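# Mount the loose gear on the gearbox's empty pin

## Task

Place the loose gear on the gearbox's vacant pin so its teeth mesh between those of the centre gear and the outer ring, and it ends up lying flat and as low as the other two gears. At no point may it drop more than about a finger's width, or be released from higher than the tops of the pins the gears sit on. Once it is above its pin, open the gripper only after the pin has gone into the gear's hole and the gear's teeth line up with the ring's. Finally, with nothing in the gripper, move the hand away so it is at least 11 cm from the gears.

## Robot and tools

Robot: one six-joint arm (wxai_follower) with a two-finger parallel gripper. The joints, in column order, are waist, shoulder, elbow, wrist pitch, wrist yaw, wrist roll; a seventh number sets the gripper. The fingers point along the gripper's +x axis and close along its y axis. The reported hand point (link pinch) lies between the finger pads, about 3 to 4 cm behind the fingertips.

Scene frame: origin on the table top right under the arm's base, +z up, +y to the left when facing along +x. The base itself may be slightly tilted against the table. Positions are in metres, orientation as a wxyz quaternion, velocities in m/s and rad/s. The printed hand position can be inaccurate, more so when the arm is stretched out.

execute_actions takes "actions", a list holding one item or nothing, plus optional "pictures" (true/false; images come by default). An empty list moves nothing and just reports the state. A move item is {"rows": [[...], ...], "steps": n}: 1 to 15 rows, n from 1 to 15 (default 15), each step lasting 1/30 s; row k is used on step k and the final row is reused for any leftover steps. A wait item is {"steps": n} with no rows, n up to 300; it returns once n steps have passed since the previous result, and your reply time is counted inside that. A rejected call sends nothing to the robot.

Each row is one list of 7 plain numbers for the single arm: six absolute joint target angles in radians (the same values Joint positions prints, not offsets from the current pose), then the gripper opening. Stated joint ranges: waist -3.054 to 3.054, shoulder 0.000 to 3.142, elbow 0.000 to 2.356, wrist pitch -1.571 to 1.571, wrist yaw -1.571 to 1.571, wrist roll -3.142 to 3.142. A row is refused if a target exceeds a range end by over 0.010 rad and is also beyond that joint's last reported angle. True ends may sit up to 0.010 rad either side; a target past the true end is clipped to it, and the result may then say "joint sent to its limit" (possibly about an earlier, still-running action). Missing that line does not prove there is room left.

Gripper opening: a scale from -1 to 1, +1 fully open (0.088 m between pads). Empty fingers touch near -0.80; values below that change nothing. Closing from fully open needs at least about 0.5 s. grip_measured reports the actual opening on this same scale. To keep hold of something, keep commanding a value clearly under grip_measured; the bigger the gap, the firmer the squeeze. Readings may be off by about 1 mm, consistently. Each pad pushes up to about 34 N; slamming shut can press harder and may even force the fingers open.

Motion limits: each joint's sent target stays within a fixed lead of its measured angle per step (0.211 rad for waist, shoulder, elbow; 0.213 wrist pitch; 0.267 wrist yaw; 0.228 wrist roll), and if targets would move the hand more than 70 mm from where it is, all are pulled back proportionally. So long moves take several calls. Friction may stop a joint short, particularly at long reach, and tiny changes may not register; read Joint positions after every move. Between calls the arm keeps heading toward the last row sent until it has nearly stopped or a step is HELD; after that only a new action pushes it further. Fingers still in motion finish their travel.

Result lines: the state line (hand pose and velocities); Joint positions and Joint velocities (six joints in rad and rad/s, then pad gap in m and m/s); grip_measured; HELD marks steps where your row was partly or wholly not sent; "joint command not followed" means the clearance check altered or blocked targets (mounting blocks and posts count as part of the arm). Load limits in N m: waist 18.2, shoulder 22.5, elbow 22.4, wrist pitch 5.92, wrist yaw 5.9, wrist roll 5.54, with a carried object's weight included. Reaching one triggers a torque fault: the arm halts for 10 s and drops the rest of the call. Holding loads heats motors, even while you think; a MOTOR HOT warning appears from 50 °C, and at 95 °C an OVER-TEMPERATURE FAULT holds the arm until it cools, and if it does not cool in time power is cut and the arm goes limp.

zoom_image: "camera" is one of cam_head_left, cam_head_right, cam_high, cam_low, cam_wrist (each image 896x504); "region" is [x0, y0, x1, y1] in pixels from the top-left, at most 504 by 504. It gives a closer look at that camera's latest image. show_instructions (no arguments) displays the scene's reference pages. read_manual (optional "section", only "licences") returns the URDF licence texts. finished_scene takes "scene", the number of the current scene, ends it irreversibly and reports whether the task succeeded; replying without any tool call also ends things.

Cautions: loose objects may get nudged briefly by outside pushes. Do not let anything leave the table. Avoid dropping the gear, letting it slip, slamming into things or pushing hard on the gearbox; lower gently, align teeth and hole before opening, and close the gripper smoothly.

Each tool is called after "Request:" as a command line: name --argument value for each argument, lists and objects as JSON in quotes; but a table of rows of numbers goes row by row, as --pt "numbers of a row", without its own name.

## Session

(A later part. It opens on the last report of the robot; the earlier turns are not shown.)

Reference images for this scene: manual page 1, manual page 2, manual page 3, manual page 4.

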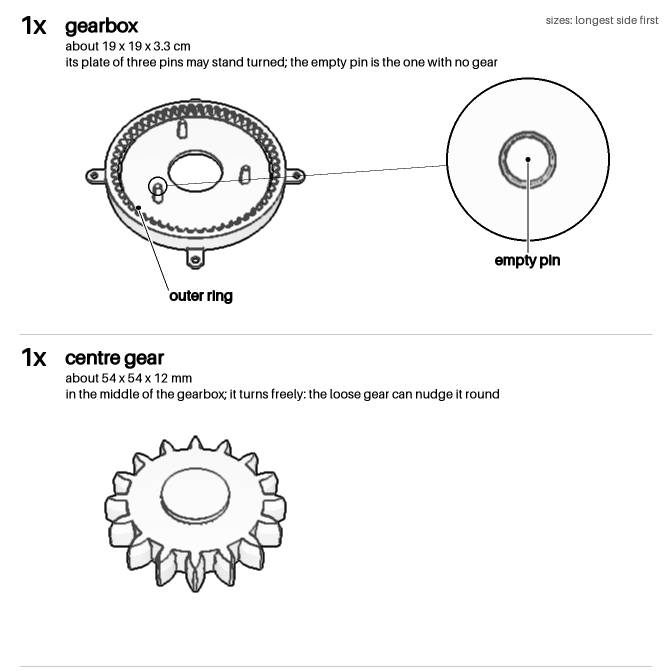

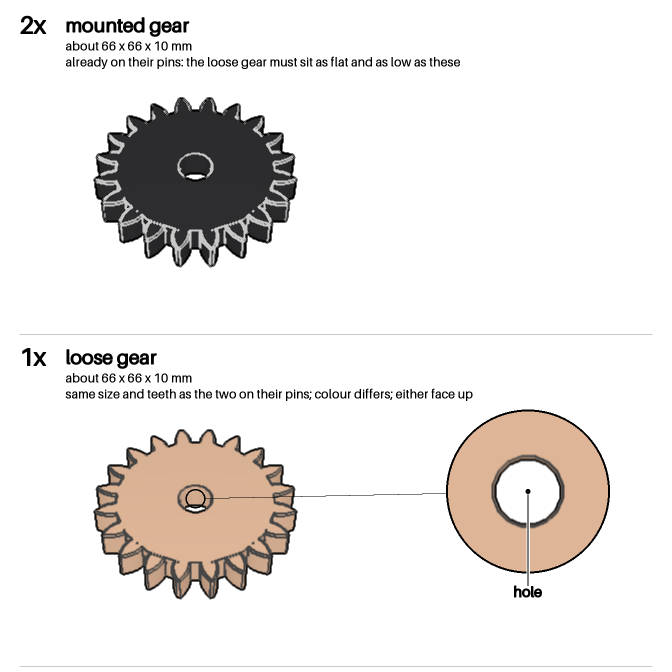

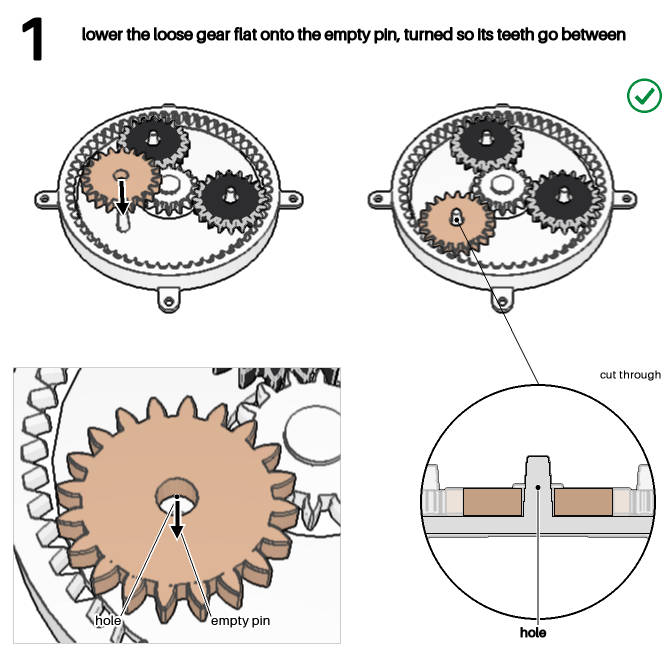

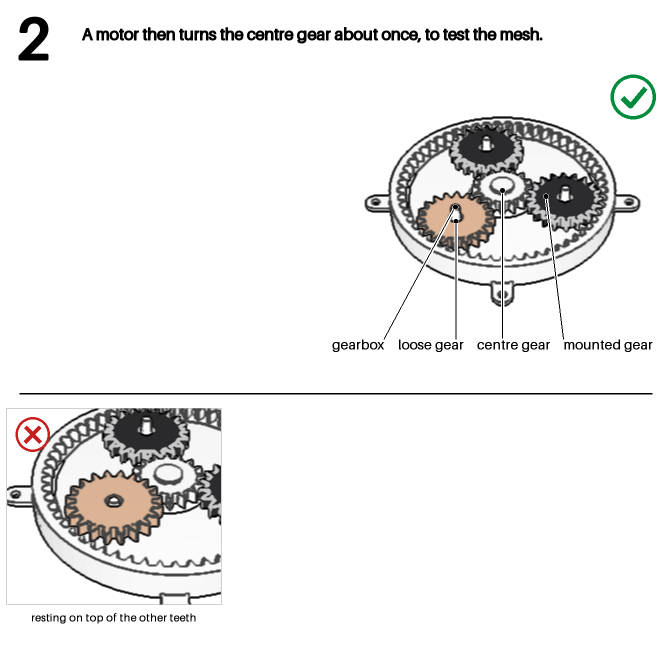

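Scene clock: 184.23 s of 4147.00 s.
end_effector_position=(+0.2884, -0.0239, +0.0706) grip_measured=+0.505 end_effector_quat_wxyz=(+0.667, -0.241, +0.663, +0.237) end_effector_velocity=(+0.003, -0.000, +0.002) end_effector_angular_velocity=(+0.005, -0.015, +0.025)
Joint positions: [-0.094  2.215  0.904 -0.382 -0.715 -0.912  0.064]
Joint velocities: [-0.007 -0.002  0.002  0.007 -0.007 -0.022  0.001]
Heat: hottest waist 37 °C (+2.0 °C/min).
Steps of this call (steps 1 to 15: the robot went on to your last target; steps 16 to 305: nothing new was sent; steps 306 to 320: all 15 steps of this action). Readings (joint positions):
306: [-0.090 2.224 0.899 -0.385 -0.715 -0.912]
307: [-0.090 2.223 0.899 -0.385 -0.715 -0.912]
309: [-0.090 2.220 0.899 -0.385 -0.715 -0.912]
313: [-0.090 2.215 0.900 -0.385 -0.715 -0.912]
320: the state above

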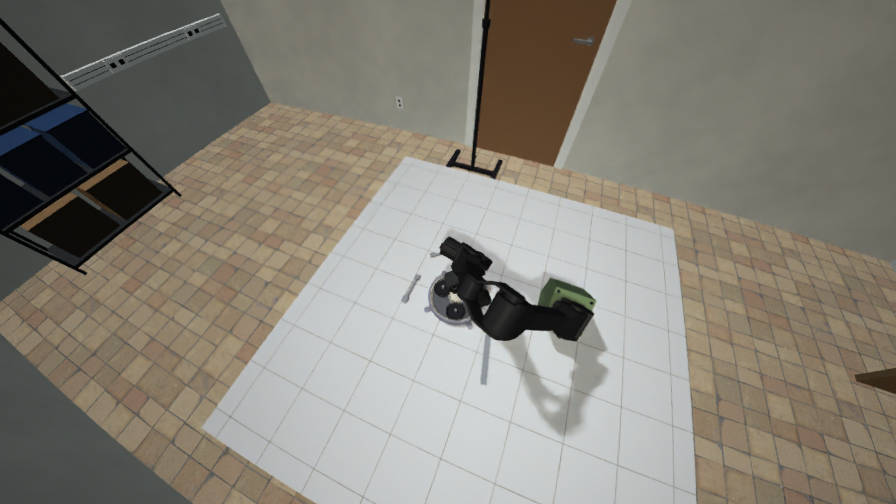

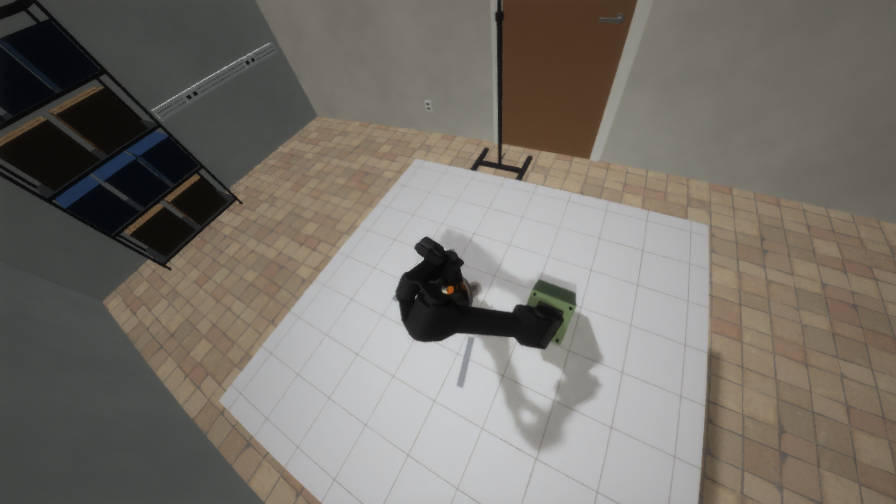

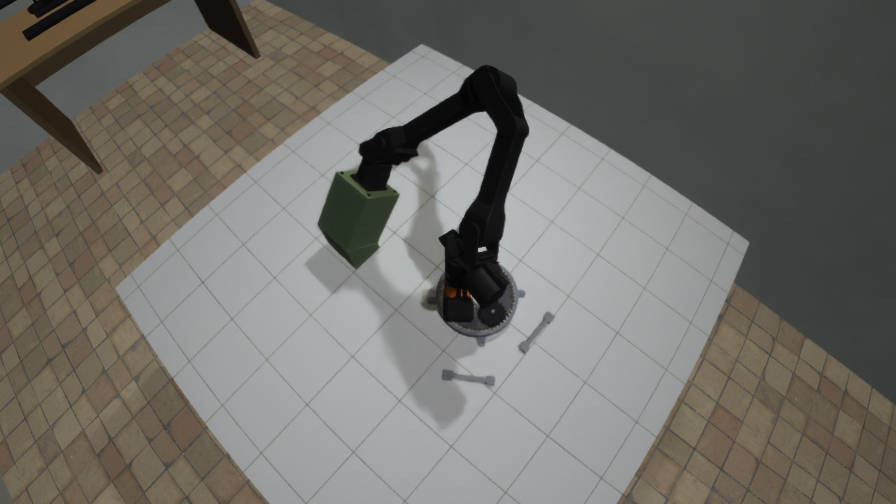

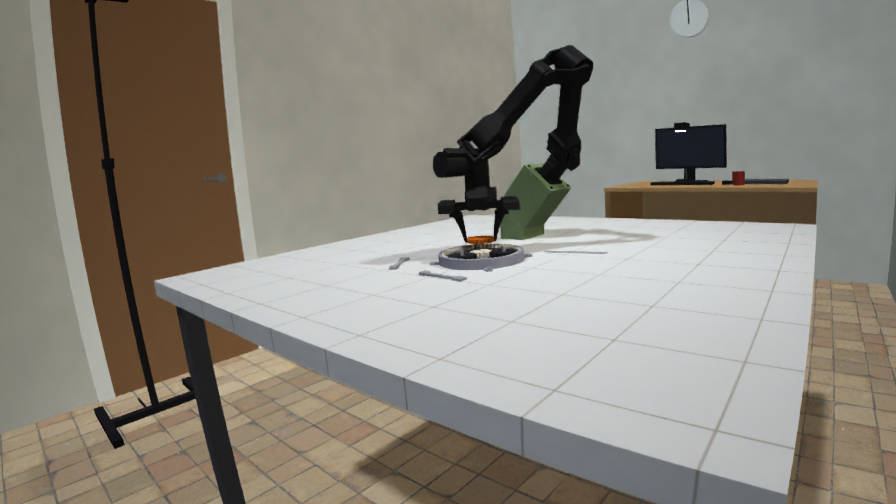

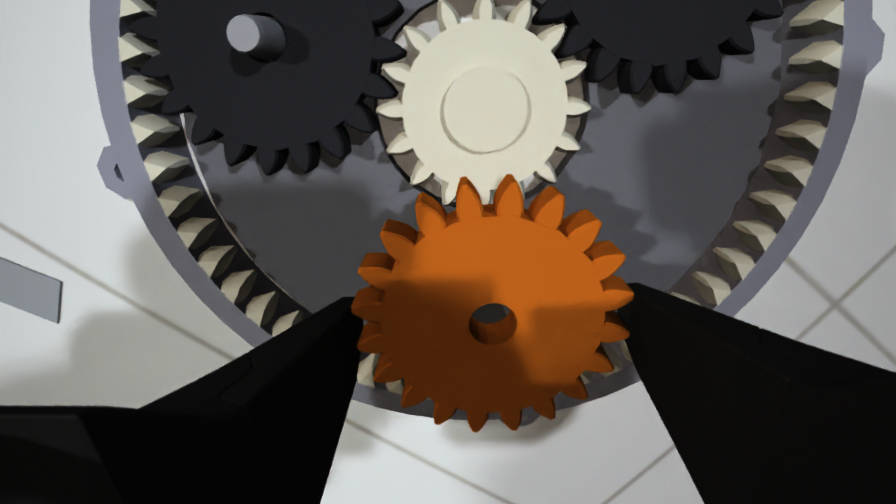

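Request:
execute_actions --actions '[{"rows":[[-0.121,2.215,0.904,-0.382,-0.716,-0.915,0.2]]}]'

Request:
execute_actions --actions '[{"steps":15}]'

Request:
zoom_image --camera "cam_wrist" --region '[420,260,560,380]'

Scene clock: 191.30 s of 4147.00 s.
end_effector_position=(+0.2899, -0.0286, +0.0748) grip_measured=+0.505 end_effector_quat_wxyz=(+0.674, -0.238, +0.660, +0.230) end_effector_velocity=(+0.001, +0.000, +0.002) end_effector_angular_velocity=(+0.007, -0.005, +0.000)
Joint positions: [-0.115  2.216  0.905 -0.381 -0.715 -0.912  0.064]
Joint velocities: [-0.007 -0.002  0.002 -0.007 -0.007 -0.007 -0.001]
Heat: hottest waist 38 °C (+2.0 °C/min).
Steps of this call (steps 1 to 15: the robot went on to your last target; steps 16 to 197: nothing new was sent; steps 198 to 212: all 15 steps of this action). Readings (joint positions):
198: [-0.096 2.216 0.905 -0.381 -0.715 -0.912]
199: [-0.100 2.216 0.905 -0.381 -0.715 -0.912]
201: [-0.108 2.216 0.905 -0.381 -0.715 -0.912]
205: [-0.115 2.216 0.905 -0.381 -0.715 -0.912]
212: the state above

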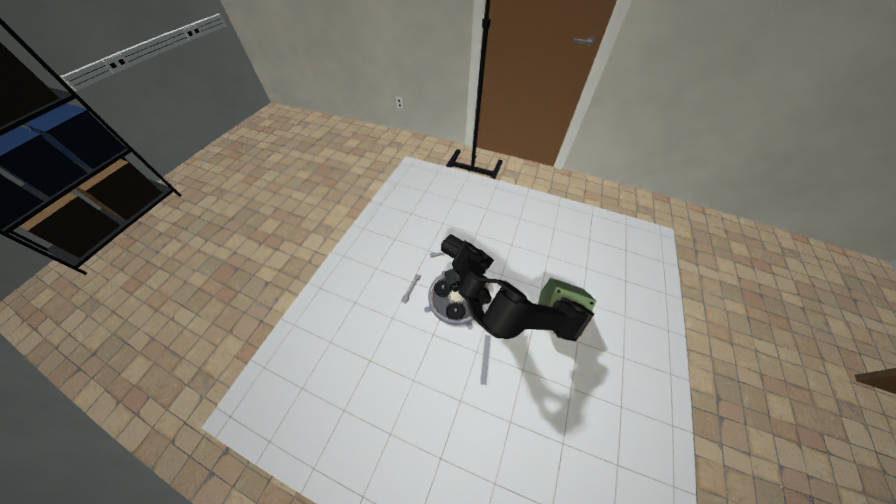

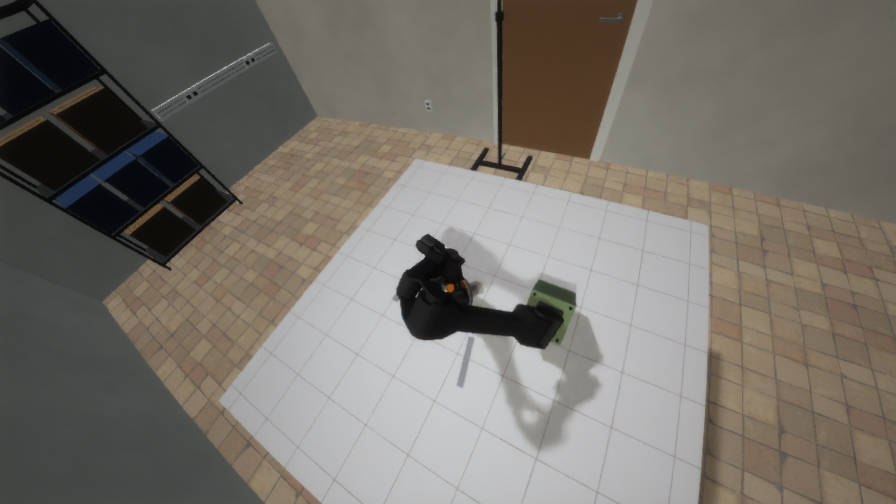

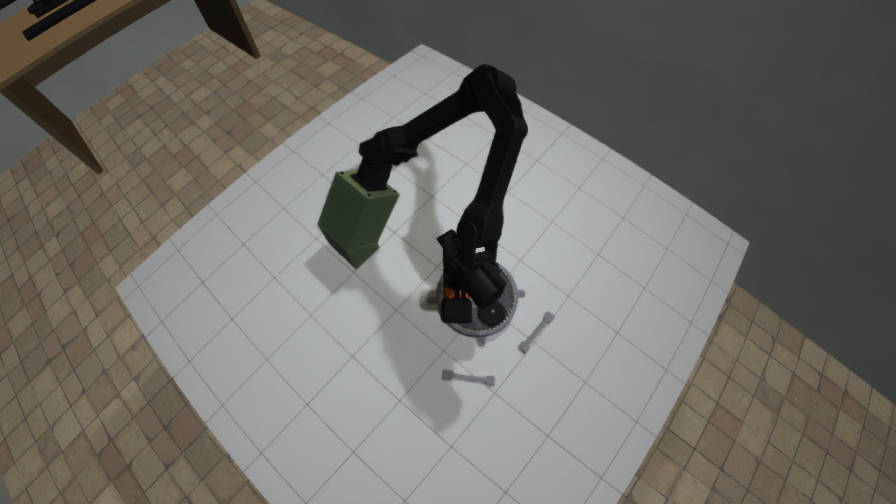

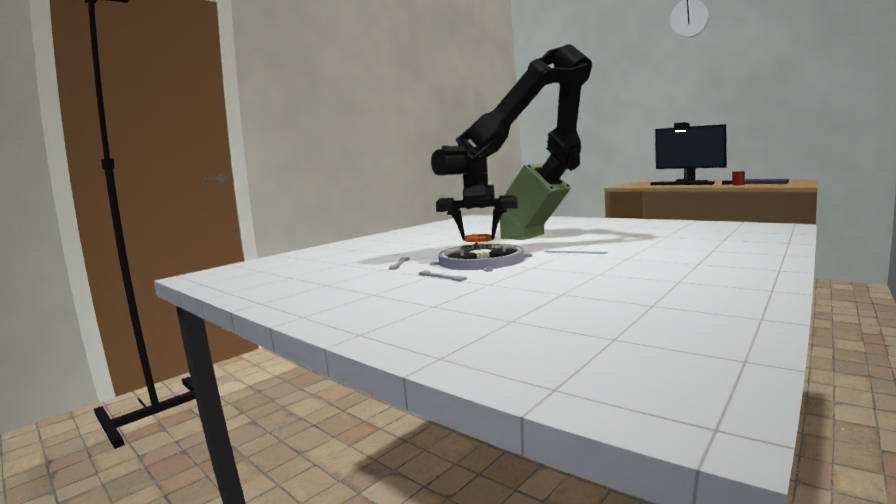

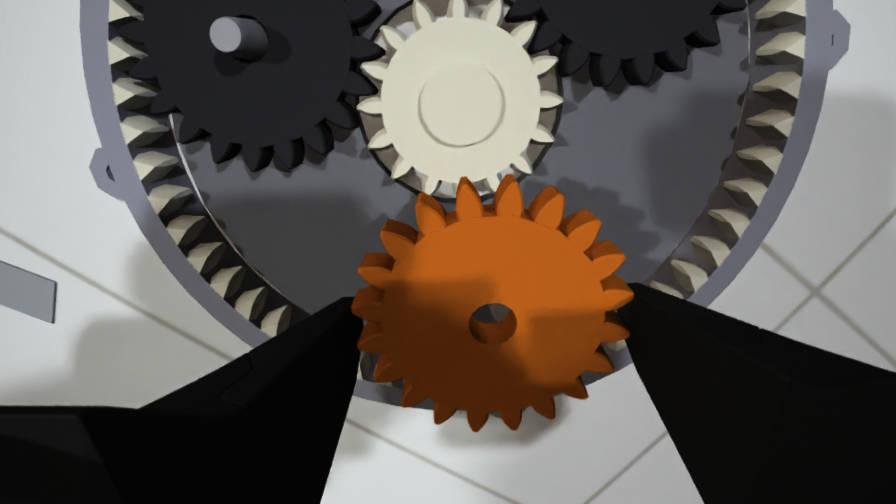

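Scene clock: 191.80 s of 4147.00 s.
end_effector_position=(+0.2899, -0.0287, +0.0748) grip_measured=+0.504 end_effector_quat_wxyz=(+0.674, -0.238, +0.660, +0.230) end_effector_velocity=(-0.001, +0.001, +0.001) end_effector_angular_velocity=(+0.008, +0.002, +0.001)
Joint positions: [-0.116  2.216  0.905 -0.381 -0.715 -0.912  0.064]
Joint velocities: [-0.002 -0.002 -0.002 -0.007 -0.007 -0.007  0.   ]
Heat: hottest waist 38 °C (+2.0 °C/min).
Steps of this call (steps 1 to 15: the robot went on to your last target). Readings (joint positions):
1: [-0.115 2.216 0.905 -0.381 -0.715 -0.912]
2: [-0.115 2.216 0.905 -0.381 -0.715 -0.912]
4: [-0.115 2.216 0.905 -0.381 -0.715 -0.912]
8: [-0.116 2.216 0.905 -0.381 -0.715 -0.912]
15: the state above
The arm was judged still, so your last target was given up. Only a new action makes it travel on or press farther. Fingers that are still opening or closing keep moving.

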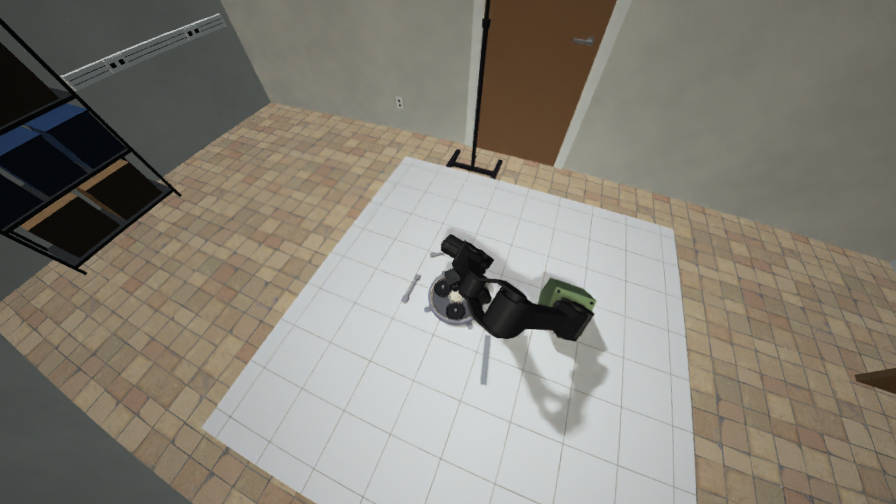

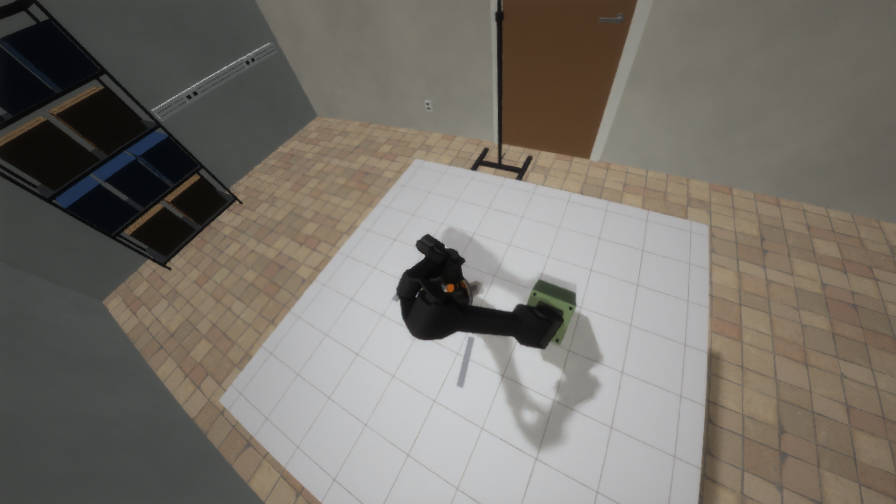

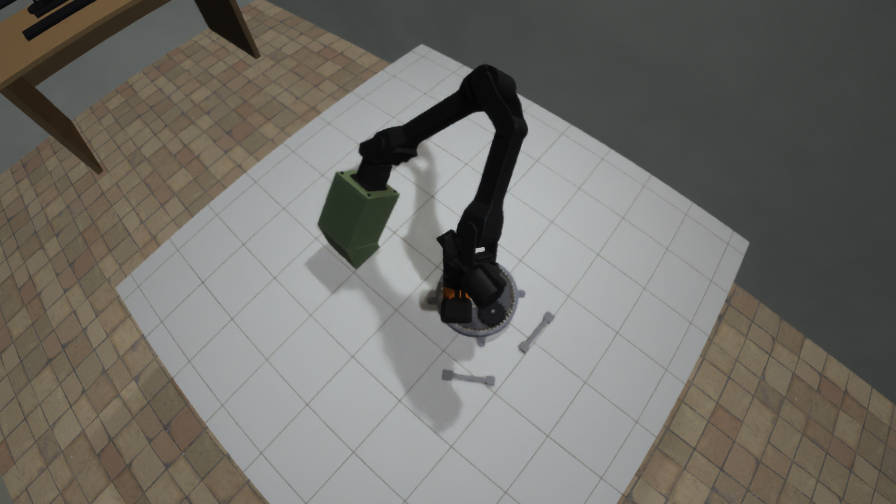

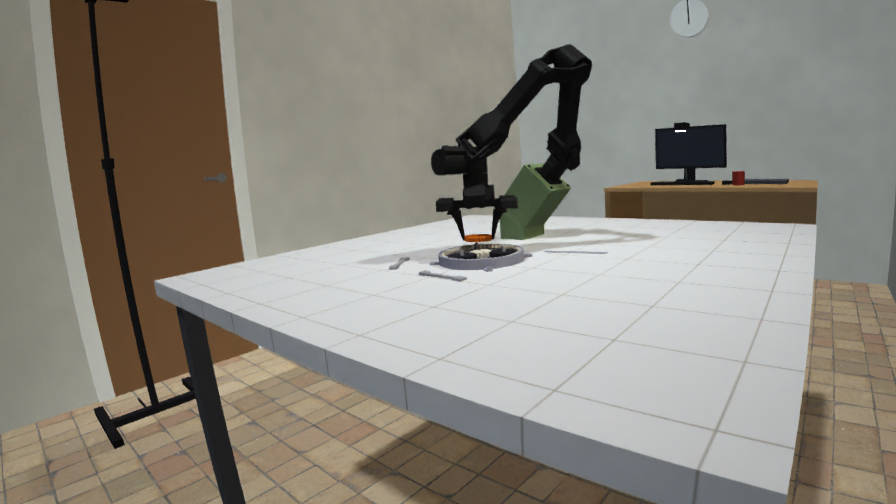

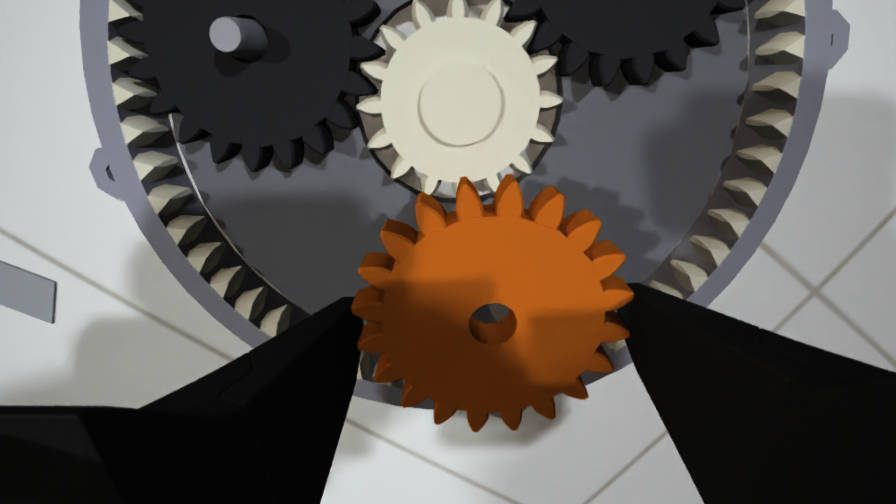

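Region (420, 260, 560, 380) of cam_wrist's 896x504 image, scaled by 3.600, with more detail than that image has; it fills the top 432 rows of this view, and the rest is white.

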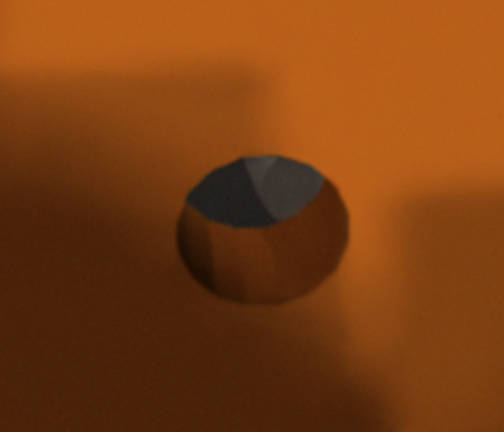

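Request:
execute_actions --actions '[{"rows":[[-0.116,2.238,0.9,-0.37,-0.716,-0.912,0.2]]}]'

Request:
zoom_image --camera "cam_wrist" --region '[420,260,560,380]'

Scene clock: 195.83 s of 4147.00 s.
end_effector_position=(+0.2890, -0.0310, +0.0721) grip_measured=+0.505 end_effector_quat_wxyz=(+0.674, -0.237, +0.661, +0.230) end_effector_velocity=(-0.003, +0.001, +0.000) end_effector_angular_velocity=(+0.010, +0.006, -0.017)
Joint positions: [-0.116  2.229  0.905 -0.372 -0.715 -0.912  0.064]
Joint velocities: [-0.002 -0.002 -0.007 -0.007 -0.007  0.007 -0.   ]
Heat: hottest waist 38 °C (+2.0 °C/min).
Steps of this call (steps 1 to 106: nothing new was sent; steps 107 to 121: all 15 steps of this action). Readings (joint positions):
107: [-0.116 2.216 0.905 -0.381 -0.715 -0.912]
108: [-0.116 2.218 0.905 -0.379 -0.715 -0.912]
110: [-0.116 2.222 0.905 -0.375 -0.715 -0.912]
114: [-0.116 2.227 0.905 -0.373 -0.715 -0.912]
121: the state above

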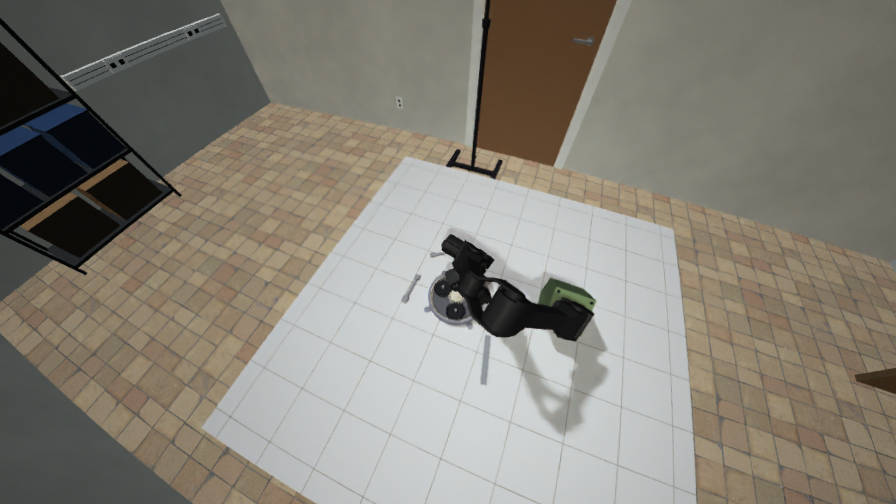

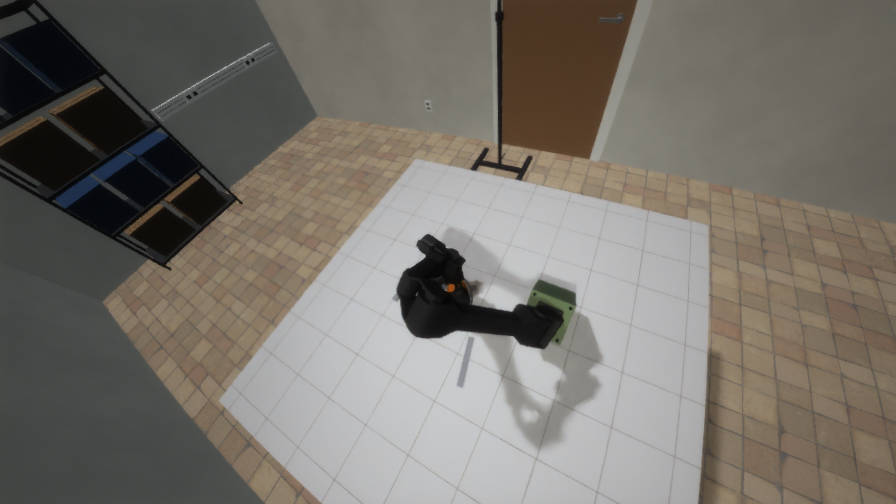

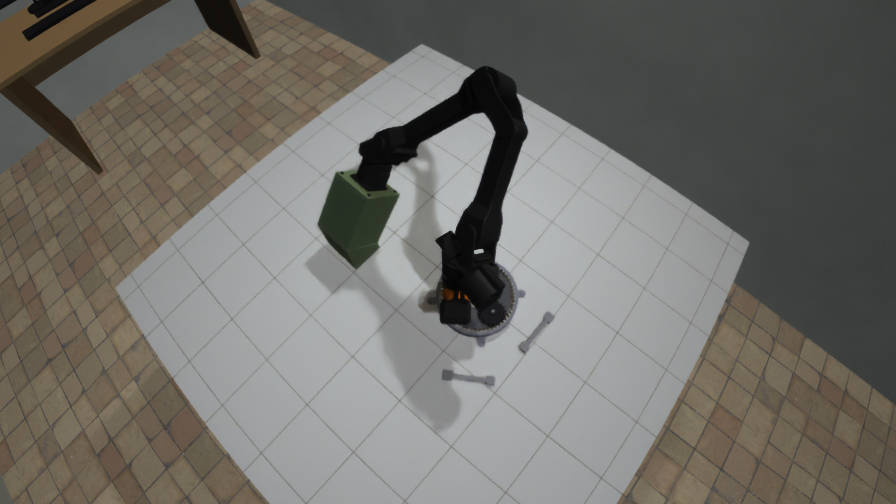

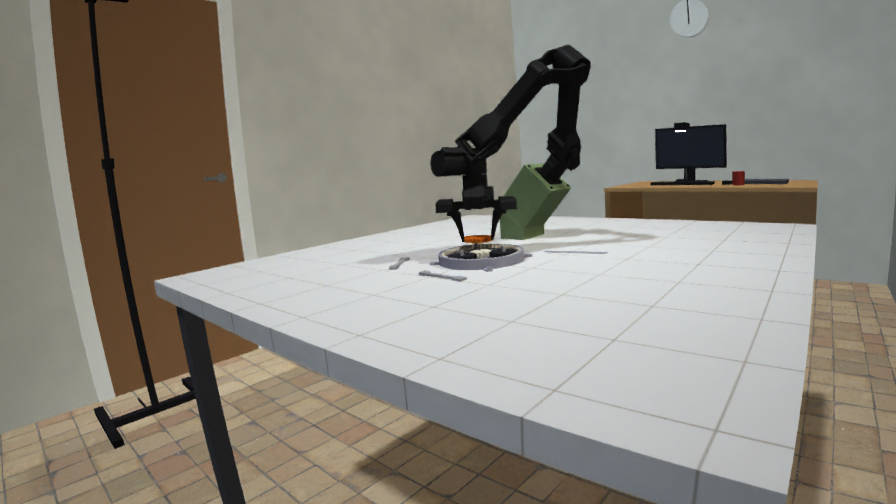

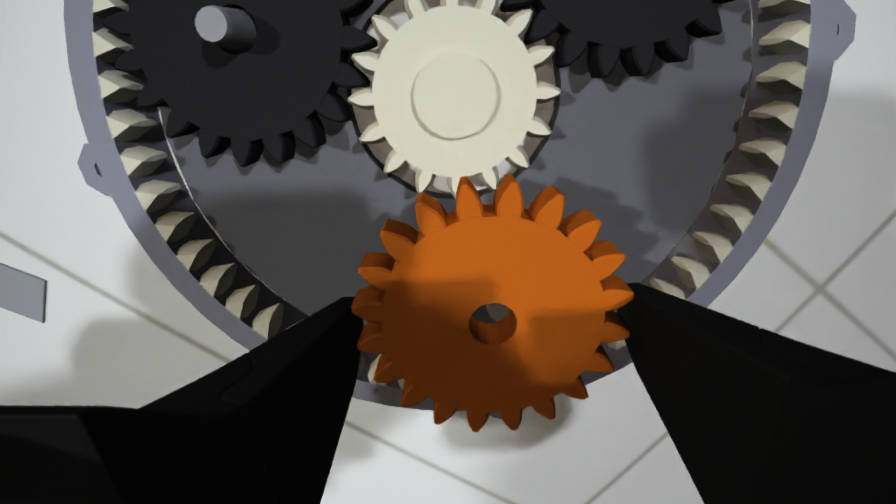

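Region (420, 260, 560, 380) of cam_wrist's 896x504 image, scaled by 3.600, with more detail than that image has; it fills the top 432 rows of this view, and the rest is white.

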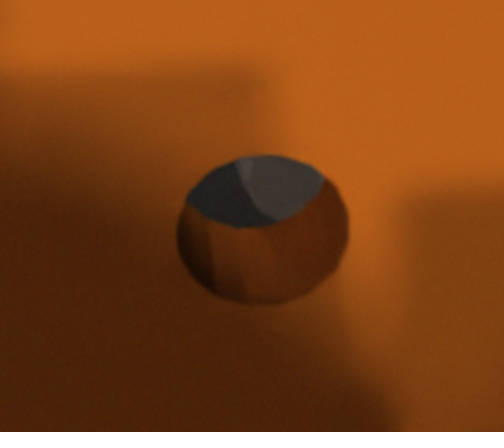

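Request:
execute_actions --actions '[{"rows":[[-0.116,2.238,0.918,-0.368,-0.716,-0.912,0.2]]}]'

Request:
zoom_image --camera "cam_wrist" --region '[420,260,560,380]'

Scene clock: 199.77 s of 4147.00 s.
end_effector_position=(+0.2915, -0.0312, +0.0726) grip_measured=+0.505 end_effector_quat_wxyz=(+0.675, -0.240, +0.659, +0.230) end_effector_velocity=(-0.001, +0.001, +0.001) end_effector_angular_velocity=(+0.008, +0.002, +0.001)
Joint positions: [-0.116  2.229  0.91  -0.369 -0.715 -0.912  0.064]
Joint velocities: [-0.002 -0.002 -0.002 -0.007 -0.007 -0.007 -0.   ]
Heat: hottest waist 38 °C (+2.0 °C/min).
Steps of this call (steps 1 to 15: the robot went on to your last target; steps 16 to 103: nothing new was sent; steps 104 to 118: all 15 steps of this action). Readings (joint positions):
104: [-0.116 2.229 0.905 -0.371 -0.715 -0.912]
105: [-0.116 2.229 0.905 -0.371 -0.715 -0.912]
107: [-0.116 2.229 0.906 -0.370 -0.715 -0.912]
111: [-0.116 2.229 0.909 -0.370 -0.715 -0.912]
118: the state above

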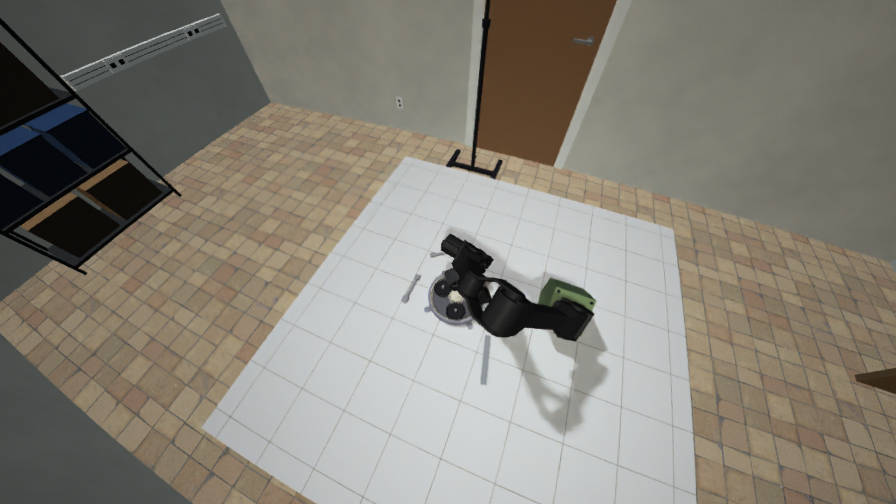

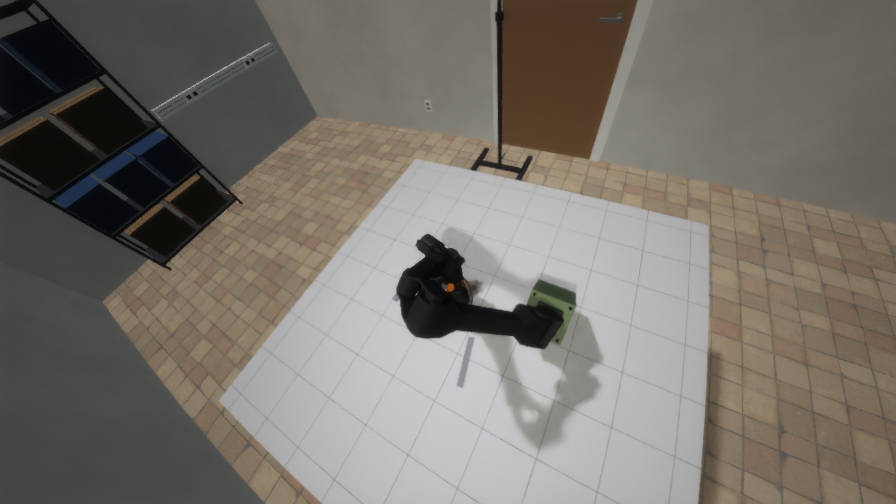

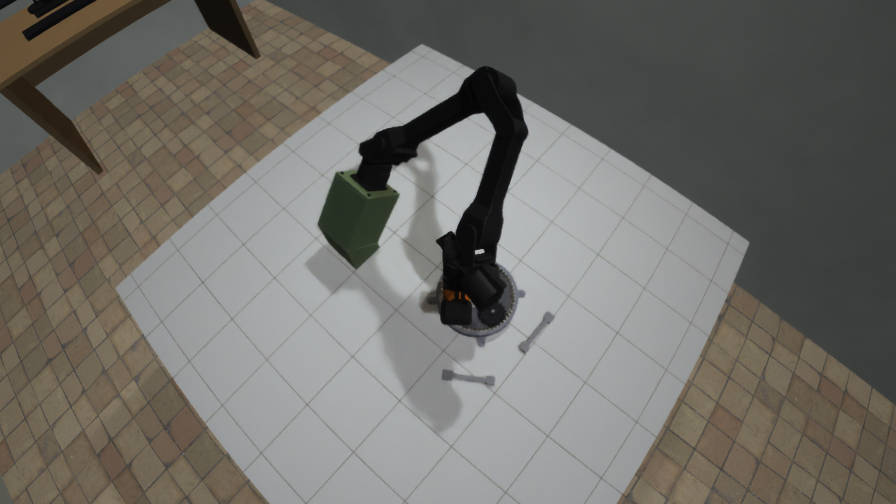

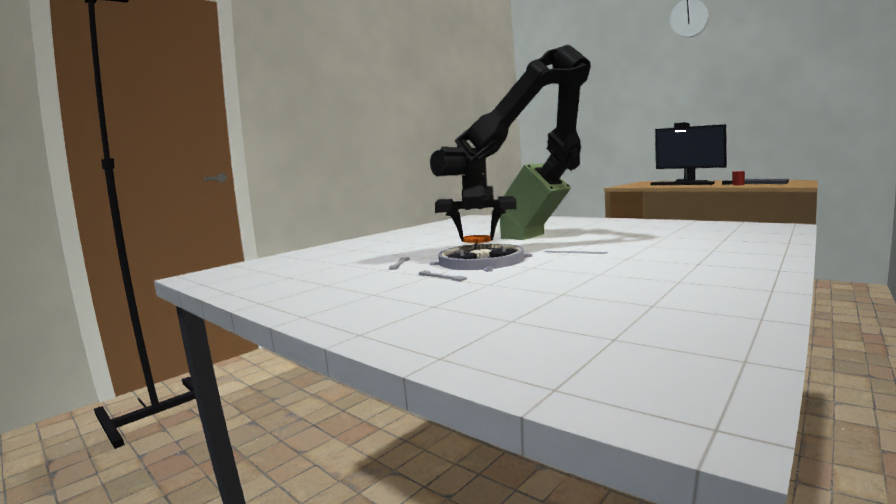

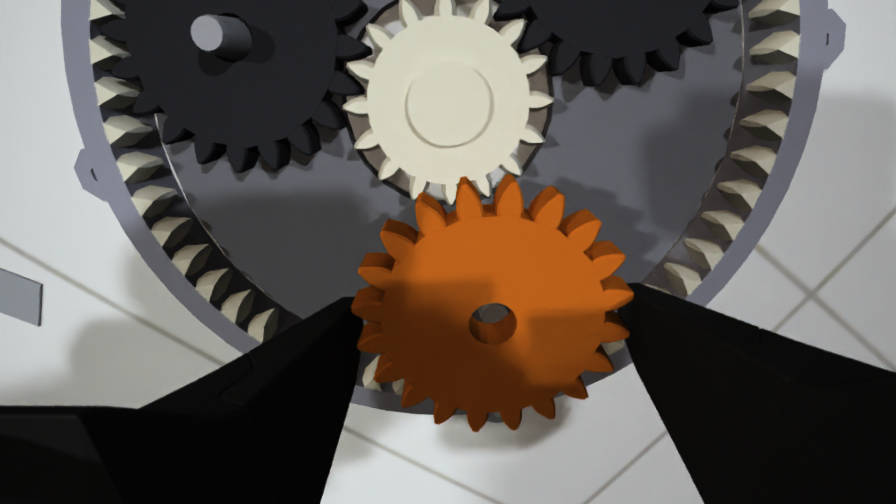

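Region (420, 260, 560, 380) of cam_wrist's 896x504 image, scaled by 3.600, with more detail than that image has; it fills the top 432 rows of this view, and the rest is white.

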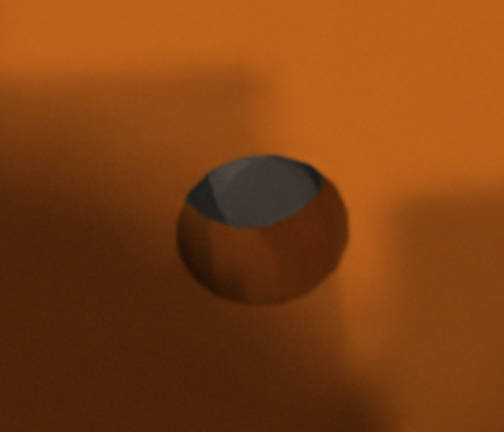

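Request:
execute_actions --actions '[{"rows":[[-0.108,2.229,0.91,-0.365,-0.716,-0.908,0.2],[-0.108,2.229,0.91,-0.365,-0.716,-0.908,0.2],[-0.106,2.24,0.905,-0.36,-0.716,-0.905,0.2],[-0.106,2.24,0.905,-0.36,-0.716,-0.905,0.2],[-0.104,2.247,0.902,-0.353,-0.716,-0.902,0.2]]}]'

Request:
zoom_image --camera "cam_wrist" --region '[420,260,560,380]'

Scene clock: 208.37 s of 4147.00 s.
end_effector_position=(+0.2907, -0.0305, +0.0683) grip_measured=+0.504 end_effector_quat_wxyz=(+0.673, -0.241, +0.660, +0.233) end_effector_velocity=(+0.002, +0.002, +0.001) end_effector_angular_velocity=(+0.005, -0.009, +0.017)
Joint positions: [-0.104  2.238  0.907 -0.355 -0.715 -0.907  0.064]
Joint velocities: [ 0.002 -0.007 -0.002  0.007 -0.007 -0.007 -0.   ]
Heat: hottest waist 38 °C (+2.0 °C/min).
Steps of this call (steps 1 to 15: the robot went on to your last target; steps 16 to 243: nothing new was sent; steps 244 to 258: all 15 steps of this action). Readings (joint positions):
244: [-0.115 2.231 0.911 -0.369 -0.715 -0.912]
245: [-0.114 2.231 0.911 -0.368 -0.715 -0.912]
247: [-0.111 2.231 0.911 -0.366 -0.715 -0.912]
251: [-0.106 2.234 0.910 -0.358 -0.715 -0.908]
258: the state above

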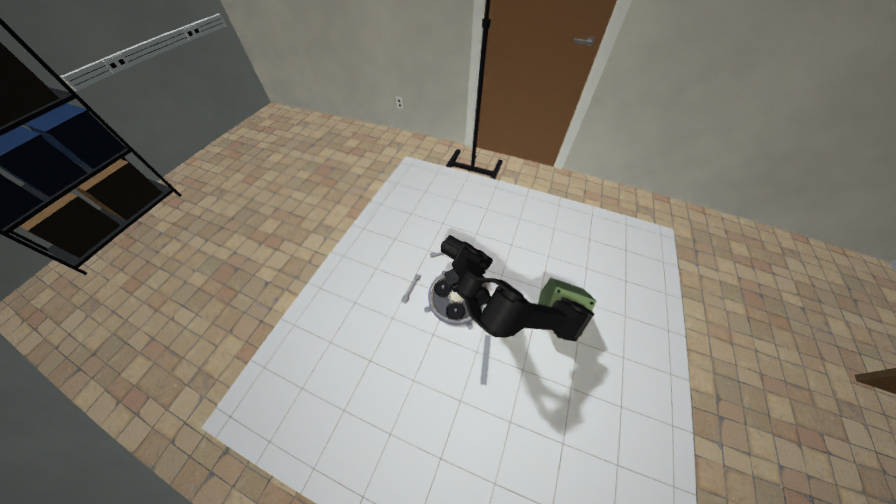

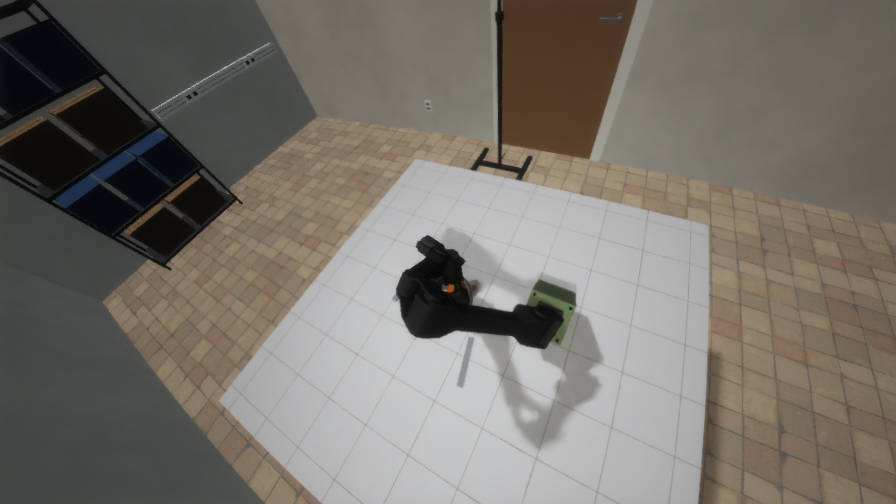

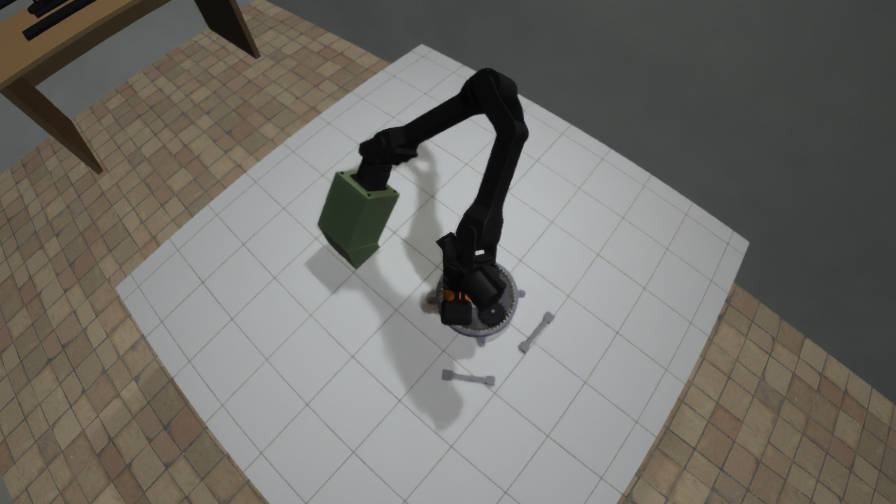

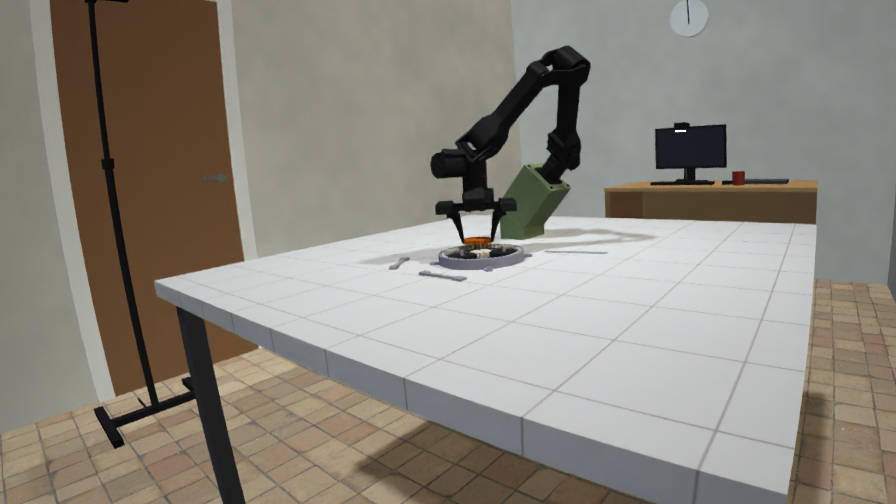

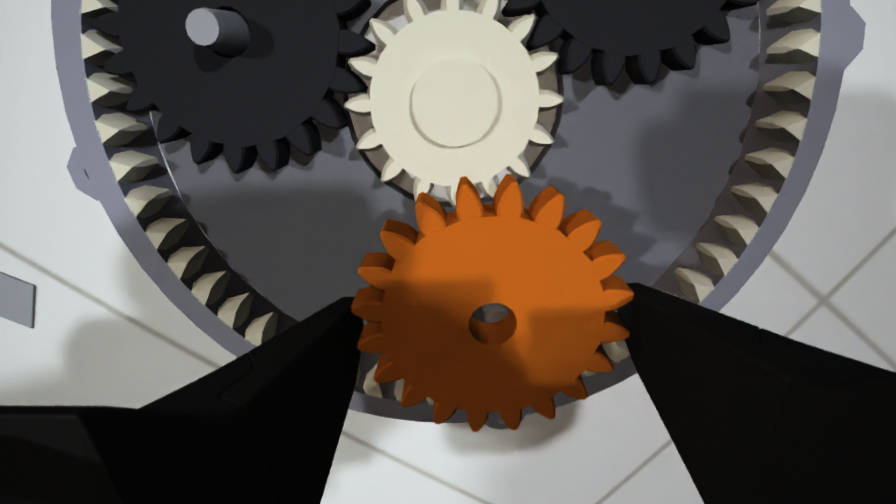

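Region (420, 260, 560, 380) of cam_wrist's 896x504 image, scaled by 3.600, with more detail than that image has; it fills the top 432 rows of this view, and the rest is white.

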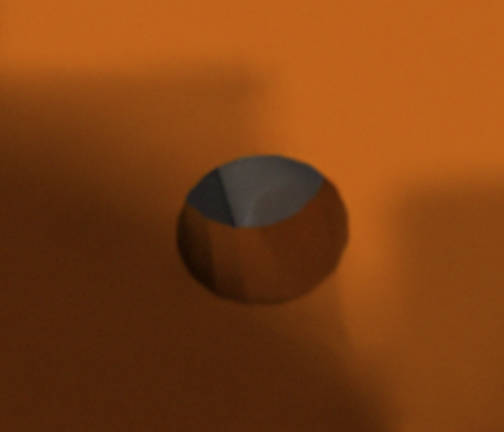

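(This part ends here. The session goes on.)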